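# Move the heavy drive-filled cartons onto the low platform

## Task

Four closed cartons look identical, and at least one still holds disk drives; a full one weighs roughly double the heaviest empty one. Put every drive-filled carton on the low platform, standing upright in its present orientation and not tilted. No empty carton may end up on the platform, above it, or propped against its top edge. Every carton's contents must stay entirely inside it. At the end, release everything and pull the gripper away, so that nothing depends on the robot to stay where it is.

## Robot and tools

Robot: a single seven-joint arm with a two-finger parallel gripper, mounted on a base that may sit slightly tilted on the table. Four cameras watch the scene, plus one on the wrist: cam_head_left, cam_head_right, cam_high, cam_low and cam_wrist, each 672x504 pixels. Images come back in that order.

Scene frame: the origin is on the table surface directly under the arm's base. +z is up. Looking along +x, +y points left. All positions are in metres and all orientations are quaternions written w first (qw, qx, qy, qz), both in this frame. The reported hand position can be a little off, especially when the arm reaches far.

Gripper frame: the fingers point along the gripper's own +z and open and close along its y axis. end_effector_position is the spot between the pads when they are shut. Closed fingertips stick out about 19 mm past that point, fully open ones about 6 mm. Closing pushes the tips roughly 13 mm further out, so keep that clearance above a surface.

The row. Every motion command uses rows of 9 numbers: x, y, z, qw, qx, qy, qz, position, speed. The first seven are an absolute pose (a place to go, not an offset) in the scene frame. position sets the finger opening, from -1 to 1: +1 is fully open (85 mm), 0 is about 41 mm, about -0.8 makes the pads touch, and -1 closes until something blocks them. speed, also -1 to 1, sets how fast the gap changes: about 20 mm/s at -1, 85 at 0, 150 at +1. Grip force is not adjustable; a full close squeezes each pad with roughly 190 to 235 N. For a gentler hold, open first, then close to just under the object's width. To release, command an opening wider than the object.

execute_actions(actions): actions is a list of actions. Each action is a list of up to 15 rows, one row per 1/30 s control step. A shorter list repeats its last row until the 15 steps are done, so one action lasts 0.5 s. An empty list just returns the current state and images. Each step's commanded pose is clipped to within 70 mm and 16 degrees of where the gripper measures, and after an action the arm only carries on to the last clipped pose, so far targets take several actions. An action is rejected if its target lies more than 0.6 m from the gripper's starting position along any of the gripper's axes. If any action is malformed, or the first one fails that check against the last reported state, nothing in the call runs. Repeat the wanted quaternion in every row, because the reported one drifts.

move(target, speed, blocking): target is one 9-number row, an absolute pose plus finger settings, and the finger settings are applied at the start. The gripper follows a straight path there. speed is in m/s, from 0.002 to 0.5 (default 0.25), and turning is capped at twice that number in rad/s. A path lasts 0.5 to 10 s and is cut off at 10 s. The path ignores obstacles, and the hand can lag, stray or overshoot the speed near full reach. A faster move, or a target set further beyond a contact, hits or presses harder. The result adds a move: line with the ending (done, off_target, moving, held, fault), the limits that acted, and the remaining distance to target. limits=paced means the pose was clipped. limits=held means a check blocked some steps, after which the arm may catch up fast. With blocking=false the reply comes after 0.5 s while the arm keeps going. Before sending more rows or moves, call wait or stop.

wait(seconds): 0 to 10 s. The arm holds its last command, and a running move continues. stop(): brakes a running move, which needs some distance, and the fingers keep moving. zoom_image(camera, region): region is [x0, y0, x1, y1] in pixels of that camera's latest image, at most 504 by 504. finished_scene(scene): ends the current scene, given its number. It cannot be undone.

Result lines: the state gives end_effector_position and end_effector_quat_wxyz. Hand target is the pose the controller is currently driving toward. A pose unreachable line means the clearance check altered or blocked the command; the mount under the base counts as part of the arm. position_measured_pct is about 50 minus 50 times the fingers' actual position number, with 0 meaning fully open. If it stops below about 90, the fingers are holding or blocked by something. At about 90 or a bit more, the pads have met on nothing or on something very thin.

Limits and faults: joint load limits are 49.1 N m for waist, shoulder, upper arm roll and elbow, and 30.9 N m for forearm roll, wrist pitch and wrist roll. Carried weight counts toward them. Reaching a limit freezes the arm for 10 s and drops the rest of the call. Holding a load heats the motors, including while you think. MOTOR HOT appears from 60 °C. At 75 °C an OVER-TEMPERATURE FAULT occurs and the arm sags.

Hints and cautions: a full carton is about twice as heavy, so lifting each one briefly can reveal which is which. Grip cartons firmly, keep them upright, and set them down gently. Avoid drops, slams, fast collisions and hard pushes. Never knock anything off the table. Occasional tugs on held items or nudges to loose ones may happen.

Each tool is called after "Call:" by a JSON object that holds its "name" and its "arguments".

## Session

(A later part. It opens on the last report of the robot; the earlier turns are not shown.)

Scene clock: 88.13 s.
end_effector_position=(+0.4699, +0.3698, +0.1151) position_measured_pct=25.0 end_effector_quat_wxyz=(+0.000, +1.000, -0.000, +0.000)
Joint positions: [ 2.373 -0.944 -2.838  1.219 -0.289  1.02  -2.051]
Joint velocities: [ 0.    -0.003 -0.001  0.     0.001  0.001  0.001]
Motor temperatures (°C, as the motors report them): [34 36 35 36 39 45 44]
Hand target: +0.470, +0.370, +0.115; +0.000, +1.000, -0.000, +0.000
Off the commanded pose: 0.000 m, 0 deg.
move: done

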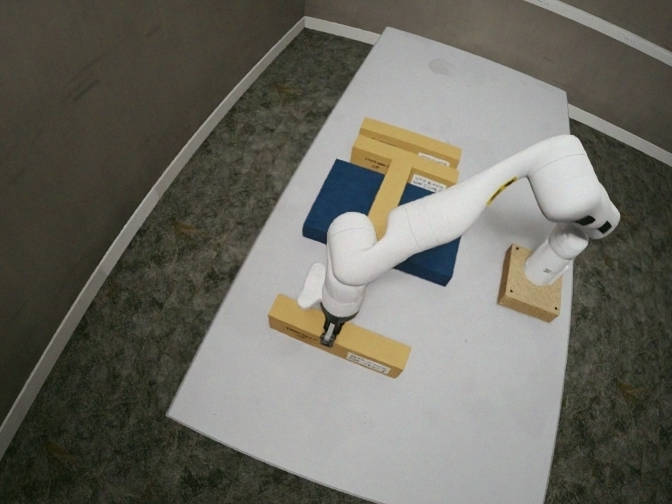

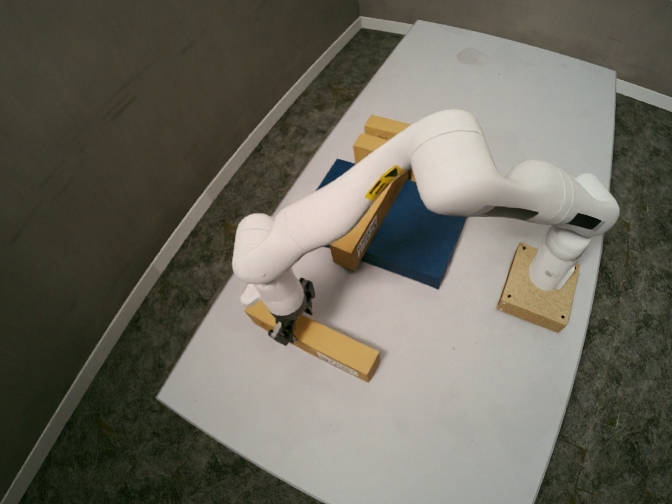

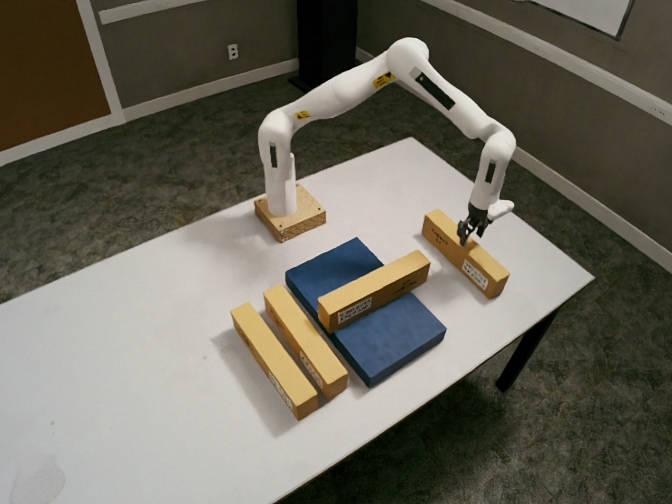

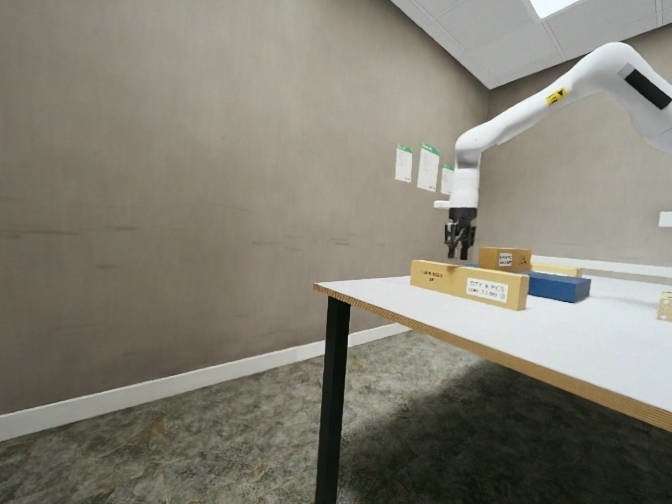

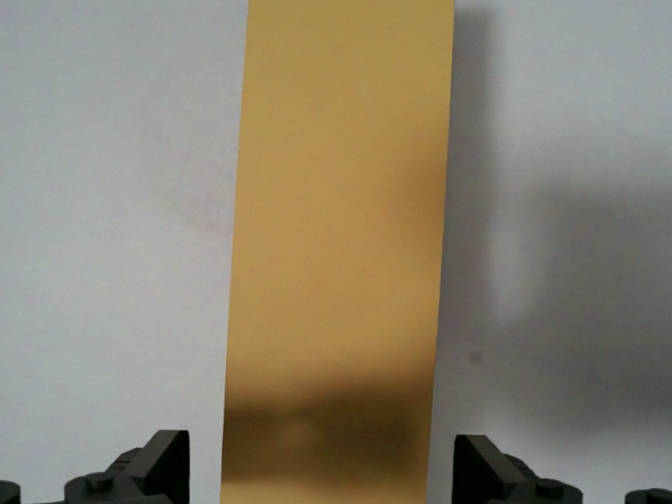

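Call:
{"name": "move", "arguments": {"target": [0.47,0.37,0.05,0,1,0,0,0.5,0], "speed": 0.06}}

Call:
{"name": "move", "arguments": {"target": [0.47,0.37,0.05,0,1,0,0,-1,0]}}

Call:
{"name": "move", "arguments": {"target": [0.47,0.37,0.08,0,1,0,0,-1,0], "speed": 0.1}}

Call:
{"name": "move", "arguments": {"target": [0.12,0.42,0.08,0,1,0,0,-1,0], "speed": 0.2}}

Call:
{"name": "move", "arguments": {"target": [0.12,0.42,0.052,0,1,0,0,-1,0], "speed": 0.05}}

Call:
{"name": "move", "arguments": {"target": [0.12,0.42,0.052,0,1,0,0,0.7,0]}}

Call:
{"name": "move", "arguments": {"target": [0.12,0.42,0.2,0,1,0,0,0.7,0], "speed": 0.15}}

Call:
{"name": "move", "arguments": {"target": [0.465,0.27,0.15,0.5,0.5,-0.5,0.5,0.7,0], "speed": 0.2}}

Scene clock: 89.73 s.
end_effector_position=(+0.4699, +0.3699, +0.0501) position_measured_pct=25.0 end_effector_quat_wxyz=(+0.000, +1.000, -0.000, +0.000)
Joint positions: [ 2.382 -1.039 -2.861  1.247 -0.311  0.898 -2.034]
Joint velocities: [ 0.    -0.002 -0.001 -0.     0.     0.    -0.001]
Motor temperatures (°C, as the motors report them): [34 36 35 36 39 45 44]
Hand target: +0.470, +0.370, +0.050; +0.000, +1.000, -0.000, +0.000
Off the commanded pose: 0.000 m, 0 deg.
move: done

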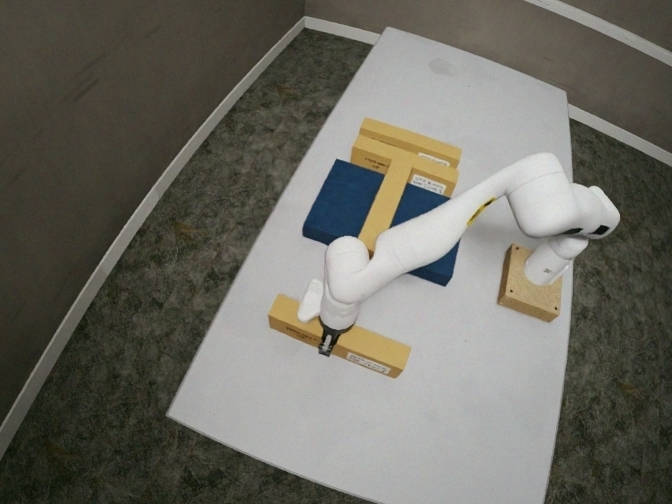

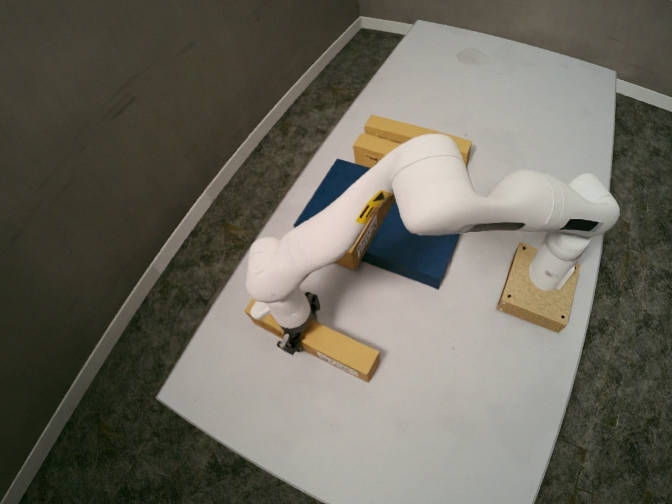

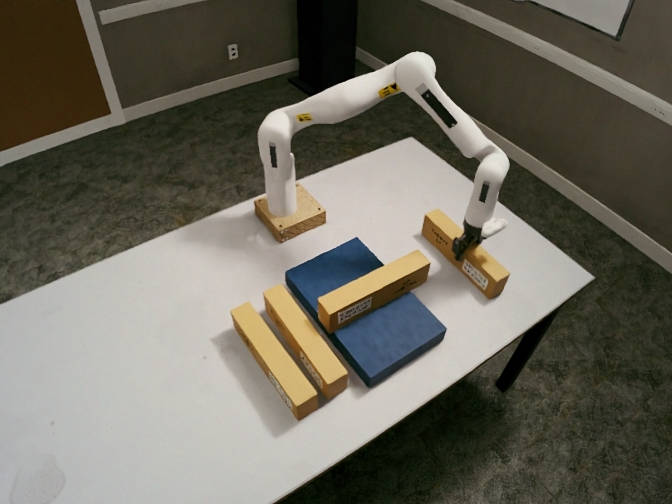

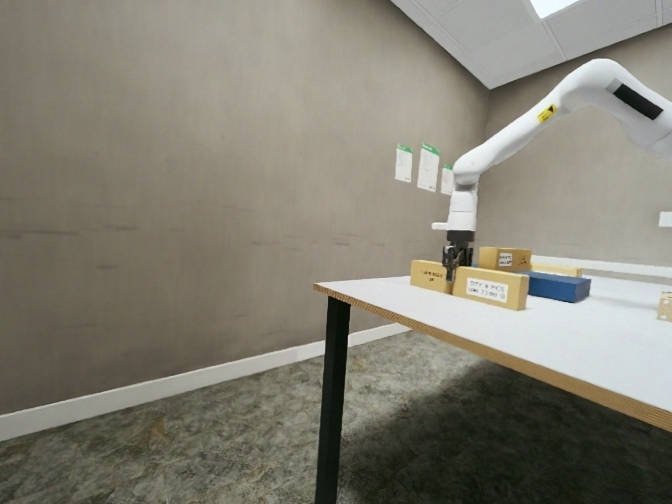

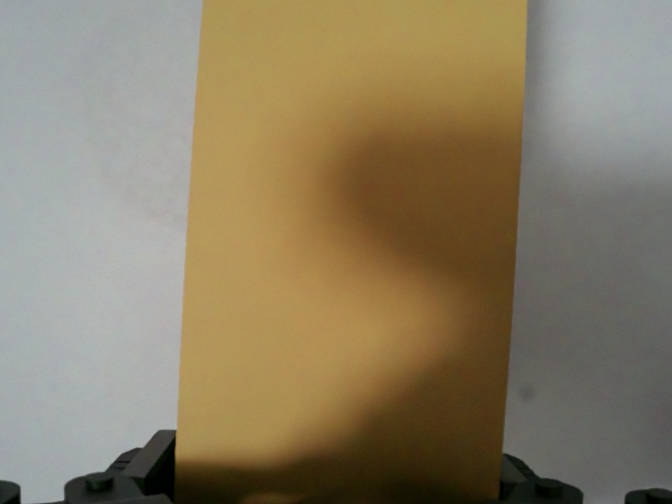

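Scene clock: 90.43 s.
end_effector_position=(+0.4703, +0.3700, +0.0508) position_measured_pct=35.7 end_effector_quat_wxyz=(-0.000, +1.000, -0.000, +0.000)
Joint positions: [ 2.383 -1.038 -2.861  1.246 -0.311  0.899 -2.034]
Joint velocities: [ 0.001  0.     0.    -0.     0.001  0.    -0.   ]
Motor temperatures (°C, as the motors report them): [34 36 35 36 39 45 44]
Hand target: +0.470, +0.370, +0.050; +0.000, +1.000, +0.000, -0.000
Off the commanded pose: 0.001 m, 0 deg.
move: done

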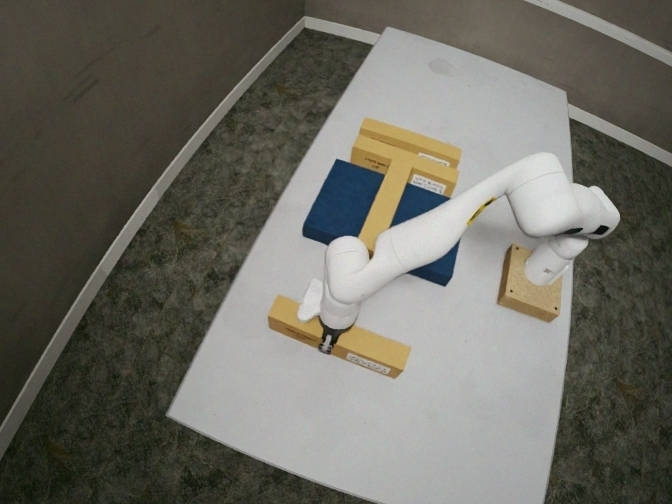

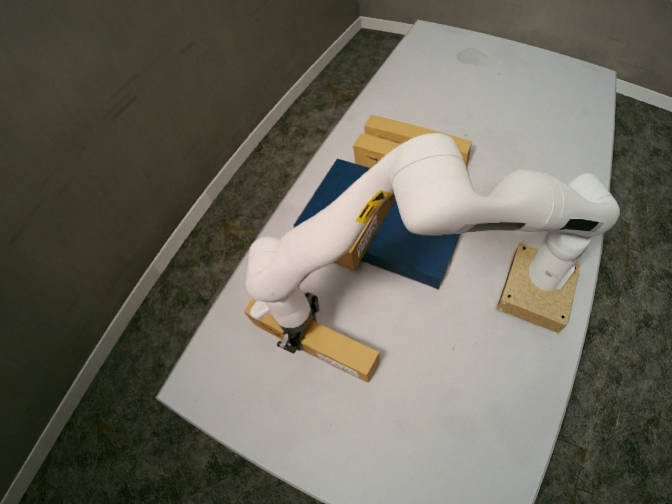

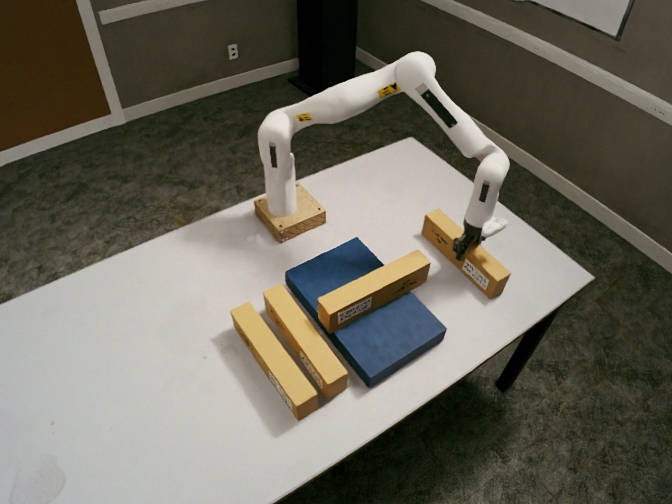

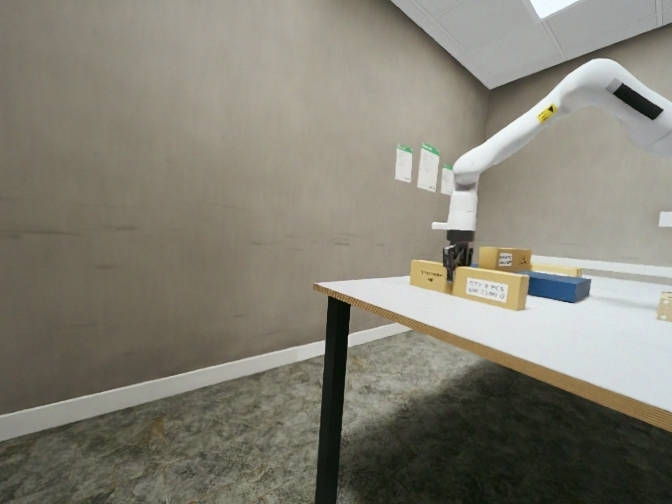

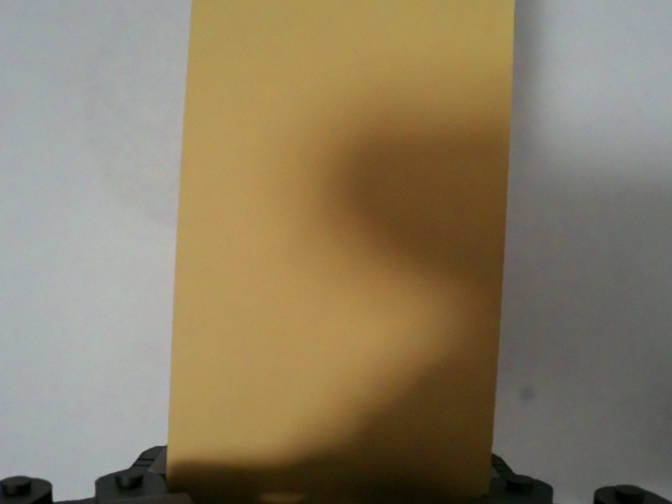

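Scene clock: 91.17 s.
end_effector_position=(+0.4698, +0.3698, +0.0794) position_measured_pct=35.7 end_effector_quat_wxyz=(+0.000, +1.000, +0.000, -0.000)
Joint positions: [ 2.378 -0.995 -2.851  1.237 -0.301  0.953 -2.041]
Joint velocities: [-0.001  0.002 -0.     0.     0.    -0.    -0.001]
Motor temperatures (°C, as the motors report them): [34 36 35 36 39 45 44]
Hand target: +0.470, +0.370, +0.080; -0.000, +1.000, +0.000, -0.000
Off the commanded pose: 0.001 m, 0 deg.
move: done

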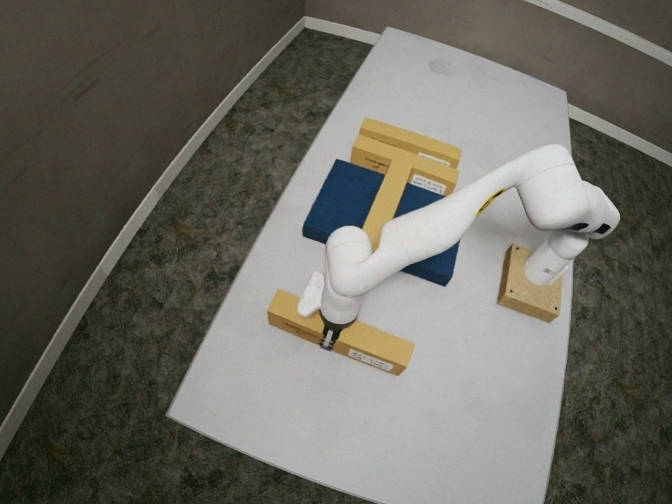

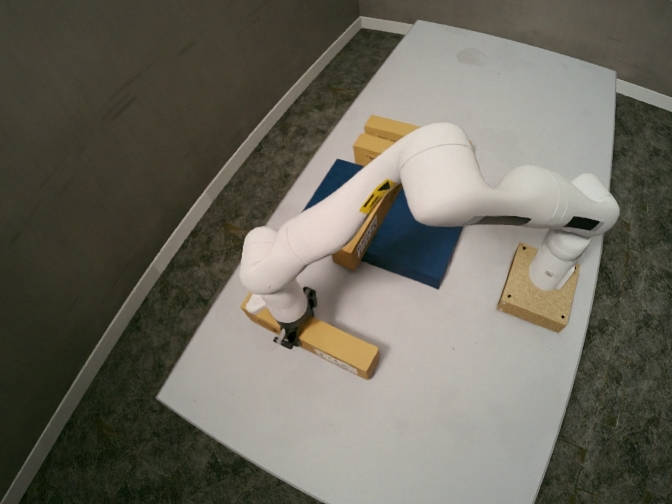

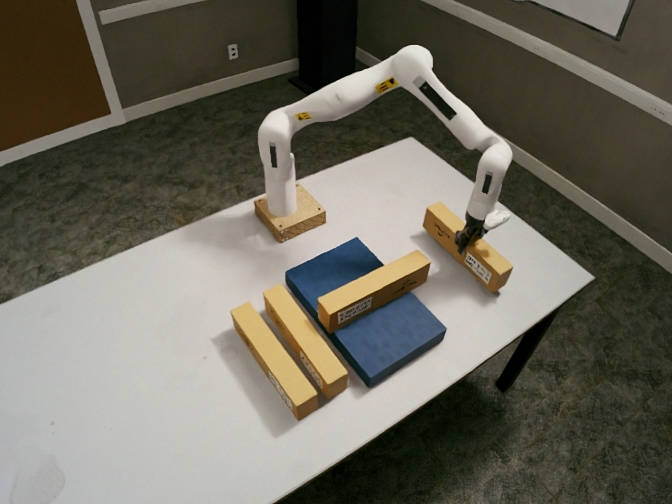

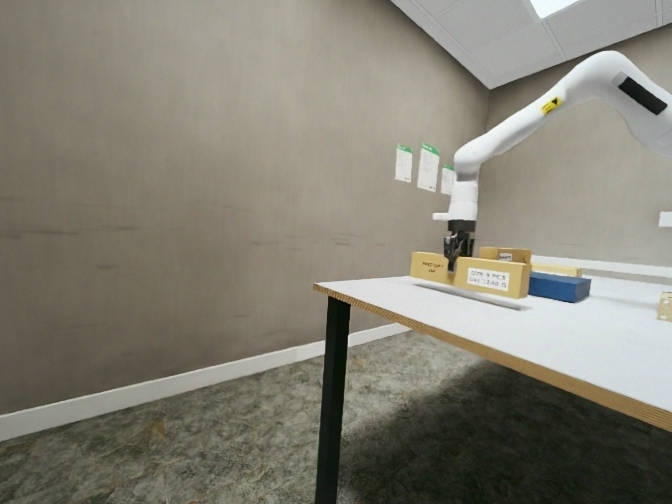

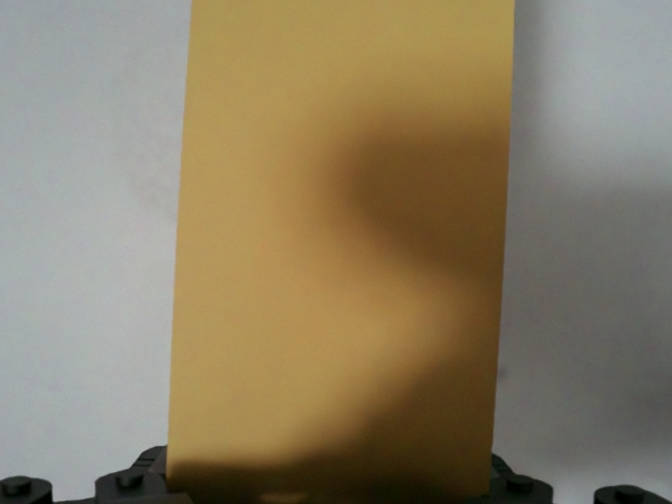

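Scene clock: 93.33 s.
end_effector_position=(+0.1205, +0.4185, +0.0801) position_measured_pct=35.7 end_effector_quat_wxyz=(+0.001, +1.000, -0.001, +0.000)
Joint positions: [ 1.685 -0.738 -2.831  1.883 -0.384  0.58  -2.517]
Joint velocities: [-0.011  0.001 -0.004  0.001  0.003 -0.    -0.004]
Motor temperatures (°C, as the motors report them): [34 36 35 36 39 45 44]
Hand target: +0.120, +0.419, +0.080; +0.000, +1.000, -0.000, +0.000
Off the commanded pose: 0.002 m, 0 deg.
move: done

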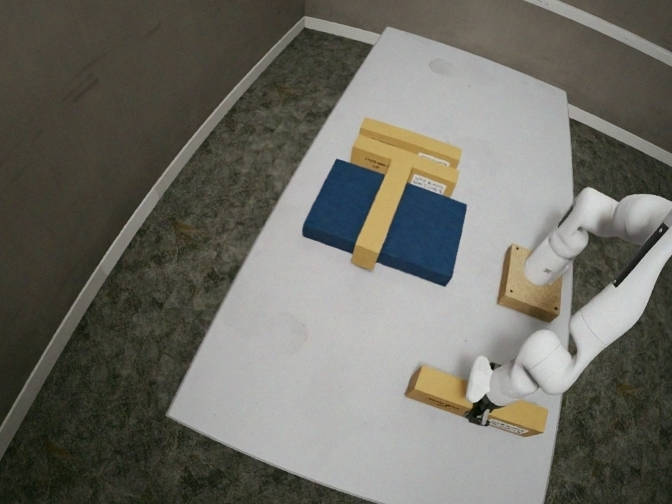

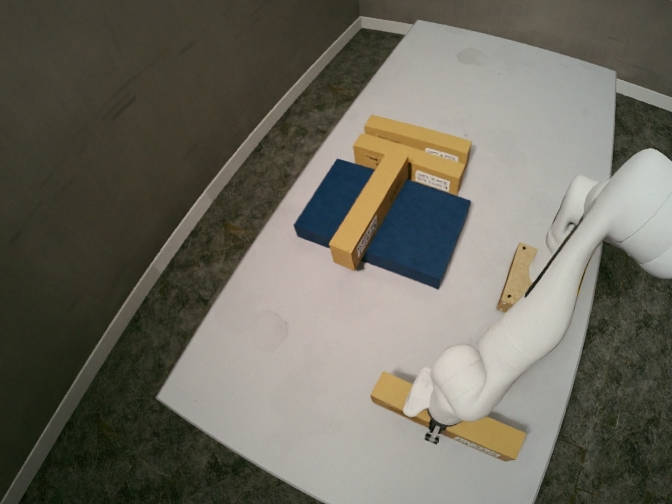

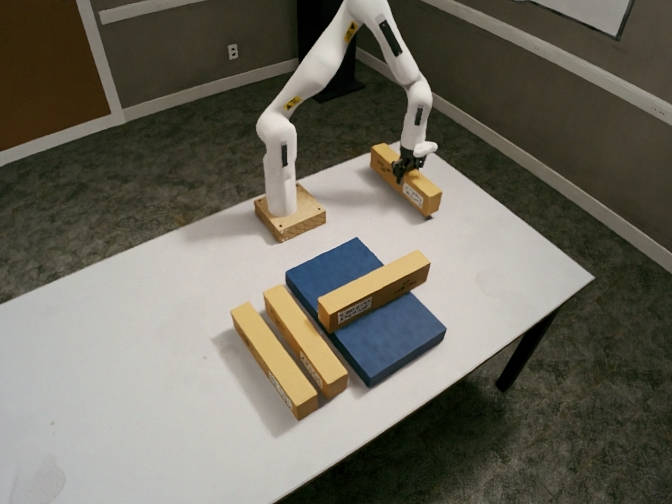

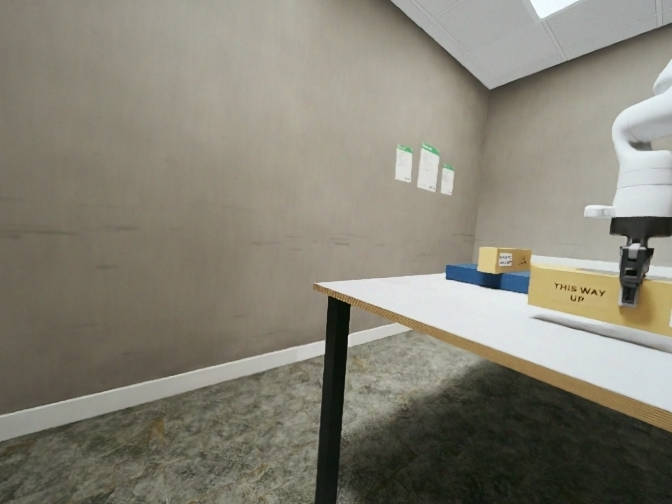

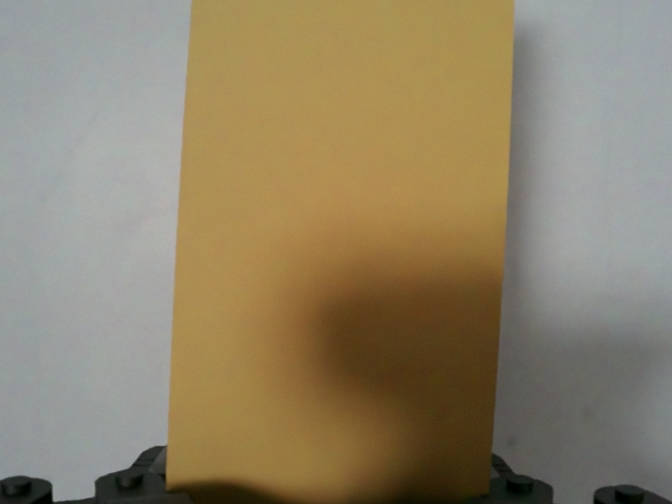

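Scene clock: 94.17 s.
end_effector_position=(+0.1199, +0.4198, +0.0519) position_measured_pct=35.7 end_effector_quat_wxyz=(+0.000, +1.000, +0.000, +0.000)
Joint positions: [ 1.708 -0.796 -2.867  1.889 -0.41   0.511 -2.494]
Joint velocities: [ 0.001 -0.004  0.003  0.     0.     0.001  0.   ]
Motor temperatures (°C, as the motors report them): [34 36 35 36 39 45 44]
Hand target: +0.120, +0.420, +0.052; +0.000, +1.000, -0.000, +0.000
Off the commanded pose: 0.000 m, 0 deg.
move: done

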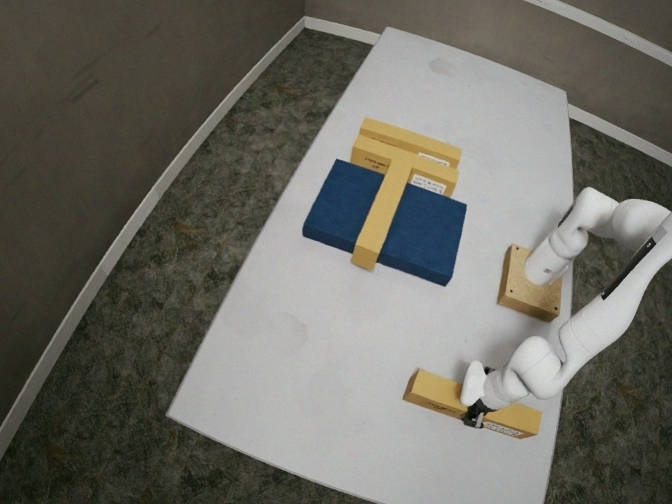

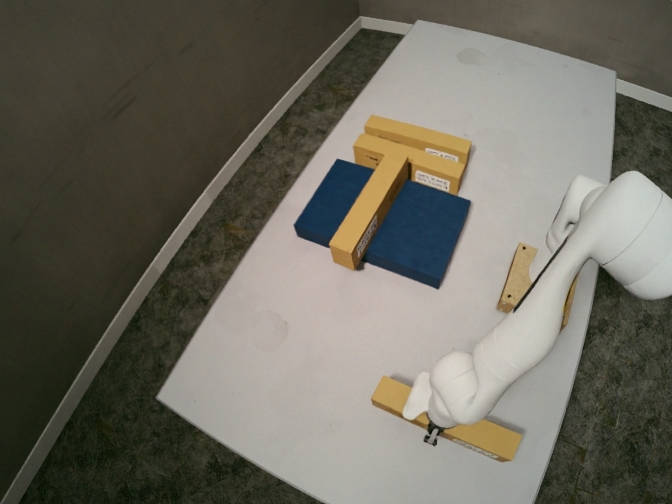

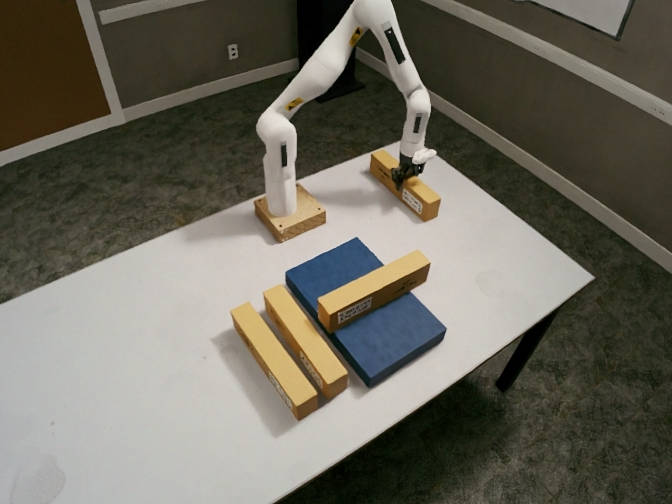

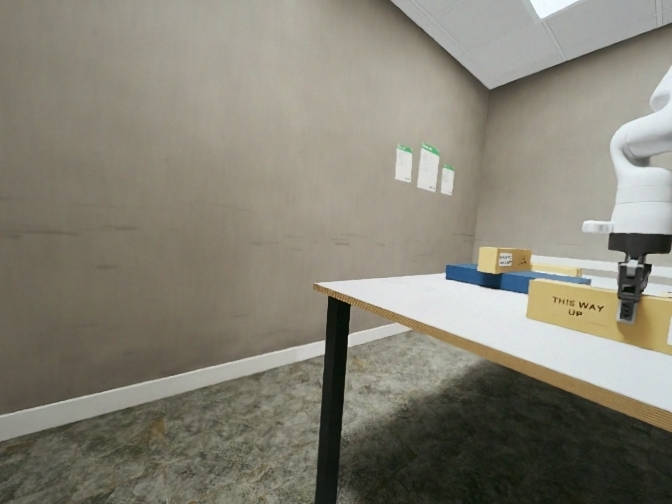

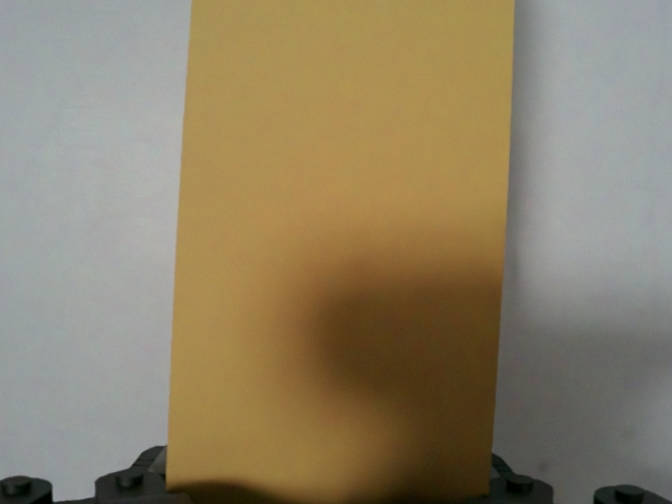

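Scene clock: 94.87 s.
end_effector_position=(+0.1200, +0.4200, +0.0520) position_measured_pct=15.1 end_effector_quat_wxyz=(-0.000, +1.000, +0.000, -0.000)
Joint positions: [ 1.708 -0.796 -2.867  1.889 -0.41   0.512 -2.494]
Joint velocities: [ 0.001 -0.     0.     0.    -0.    -0.     0.   ]
Motor temperatures (°C, as the motors report them): [34 36 35 36 39 45 44]
Hand target: +0.120, +0.420, +0.052; -0.000, +1.000, +0.000, -0.000
Off the commanded pose: 0.000 m, 0 deg.
move: done

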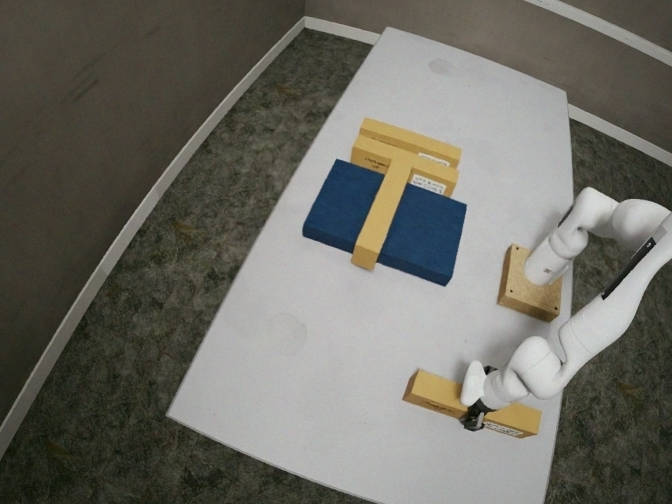

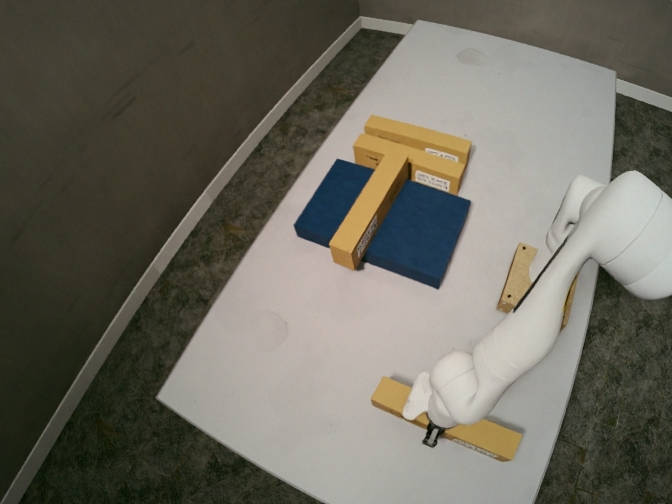

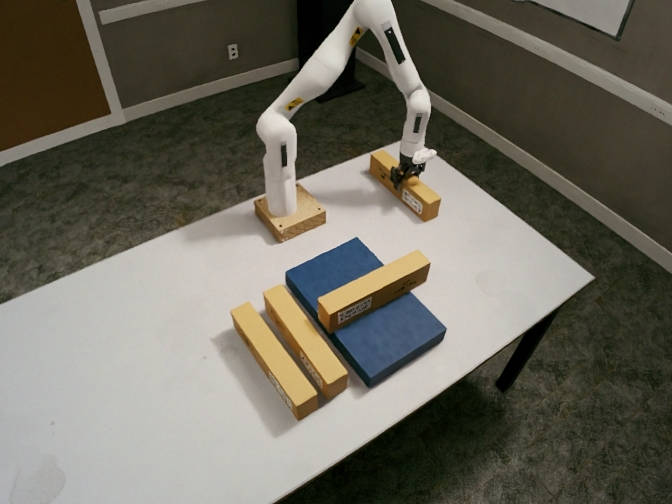

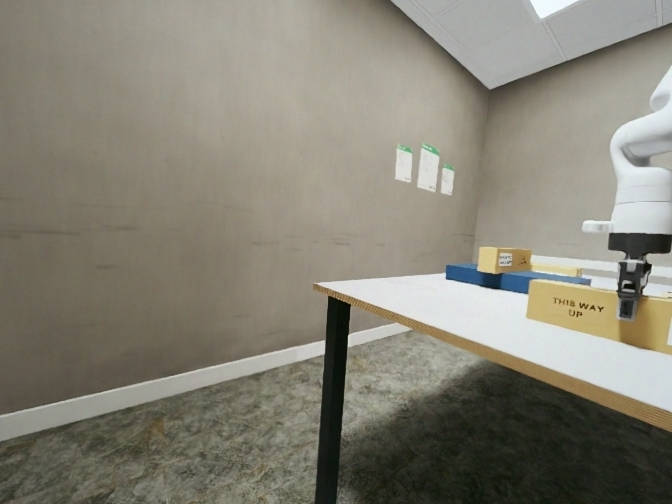

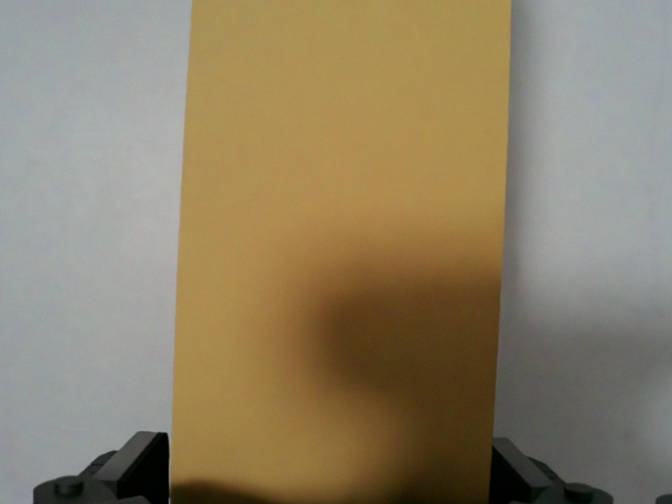

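Scene clock: 96.20 s.
end_effector_position=(+0.1199, +0.4204, +0.1999) position_measured_pct=15.1 end_effector_quat_wxyz=(+0.000, +1.000, +0.000, -0.000)
Joint positions: [ 1.609 -0.526 -2.728  1.772 -0.263  0.898 -2.62 ]
Joint velocities: [-0.002  0.005 -0.002 -0.001 -0.001 -0.001 -0.   ]
Motor temperatures (°C, as the motors report them): [34 36 35 36 39 45 44]
Hand target: +0.120, +0.421, +0.200; -0.000, +1.000, +0.000, -0.000
Off the commanded pose: 0.000 m, 0 deg.
move: done

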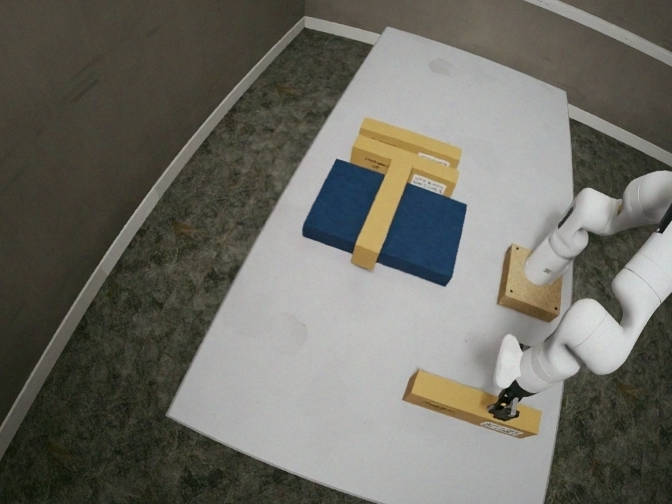

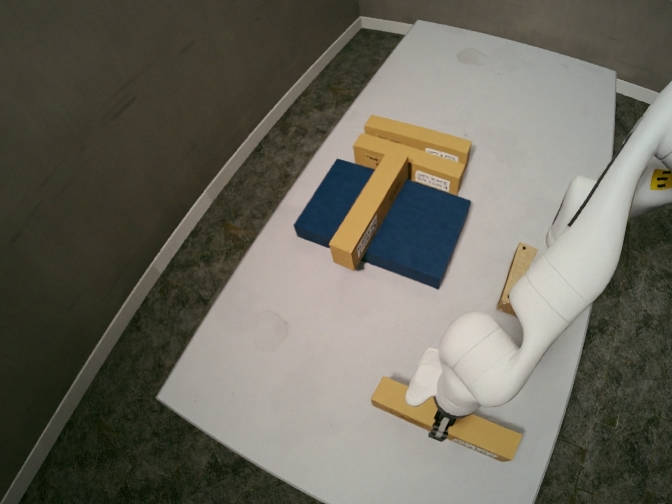

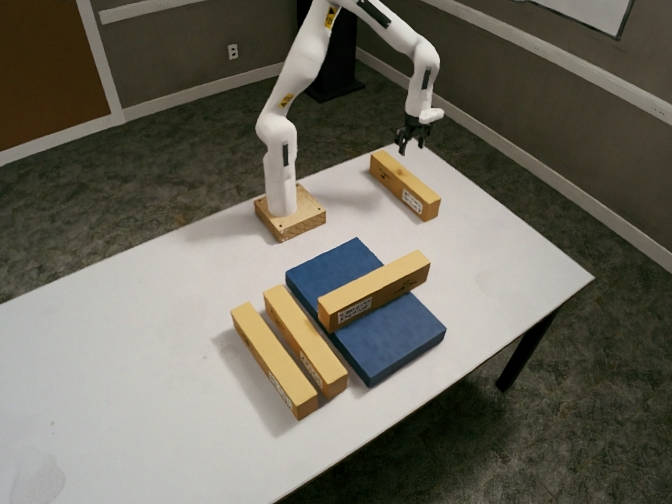

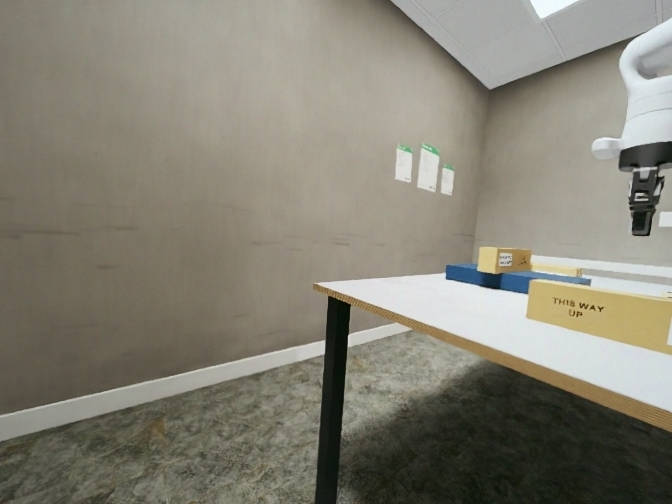

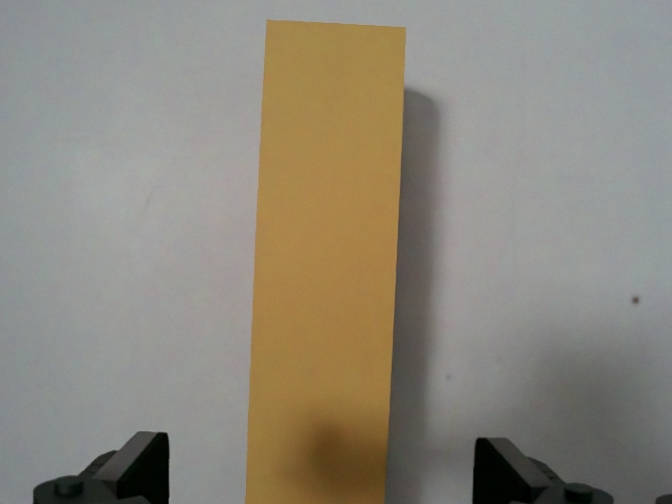

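Scene clock: 101.77 s.
end_effector_position=(+0.4649, +0.2694, +0.1492) position_measured_pct=15.1 end_effector_quat_wxyz=(+0.434, +0.561, -0.470, +0.524)
Joint positions: [ 2.121 -1.768 -2.     0.311  0.068  2.098 -3.564]
Joint velocities: [ 0.003 -0.024  0.144 -0.009 -0.129  0.001  0.031]
Motor temperatures (°C, as the motors report them): [34 37 35 36 39 45 44]
Hand target: +0.465, +0.269, +0.149; +0.434, +0.561, -0.470, +0.524
Off the commanded pose: 0.001 m, 11 deg.
joint sent to its limit — the command would take joint 6 (wrist pitch) past its upper limit, so that joint was sent only as far as its limit.
move: off_target

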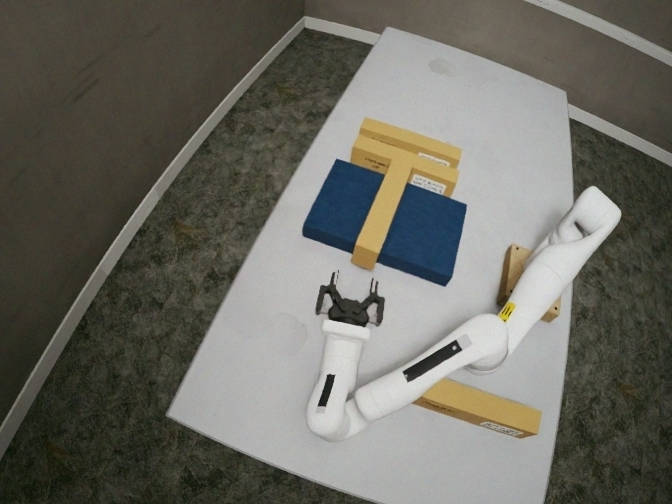

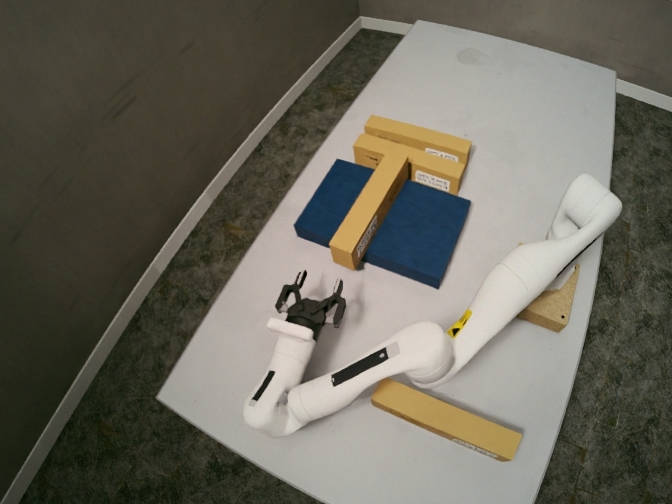

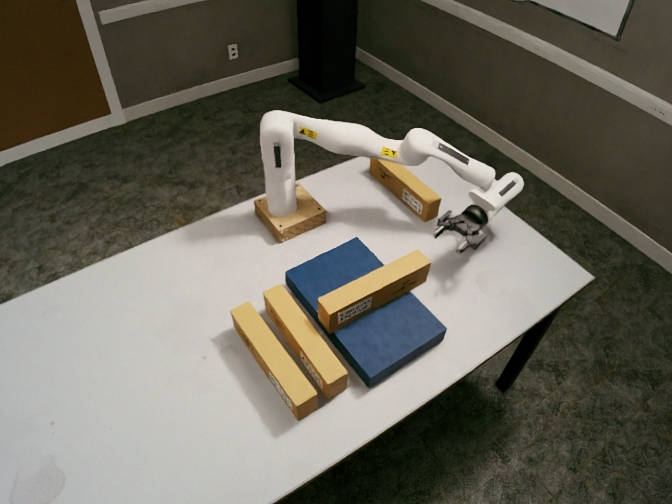

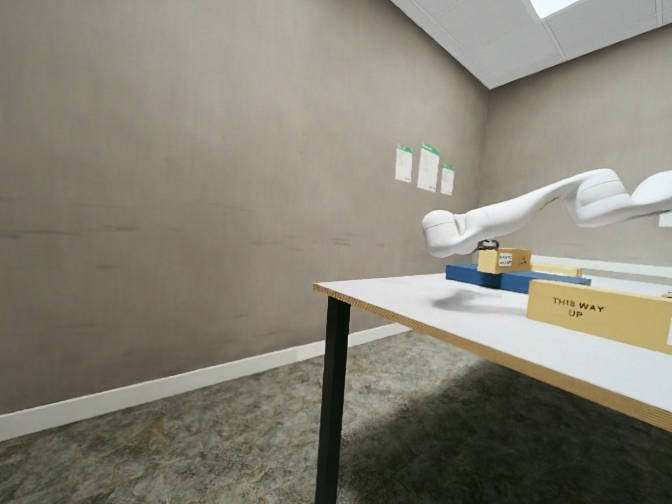

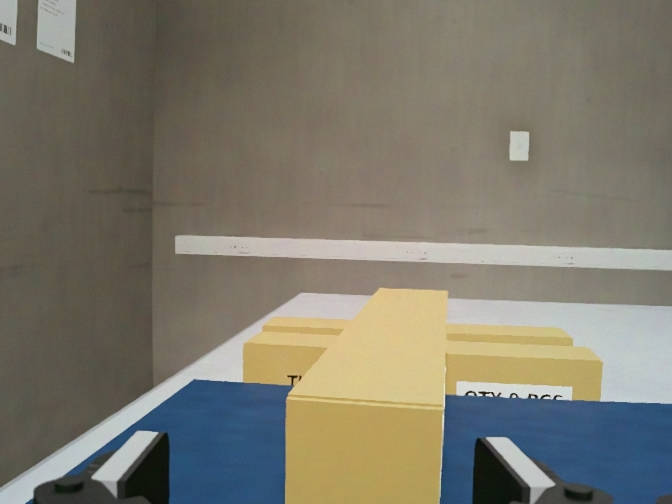

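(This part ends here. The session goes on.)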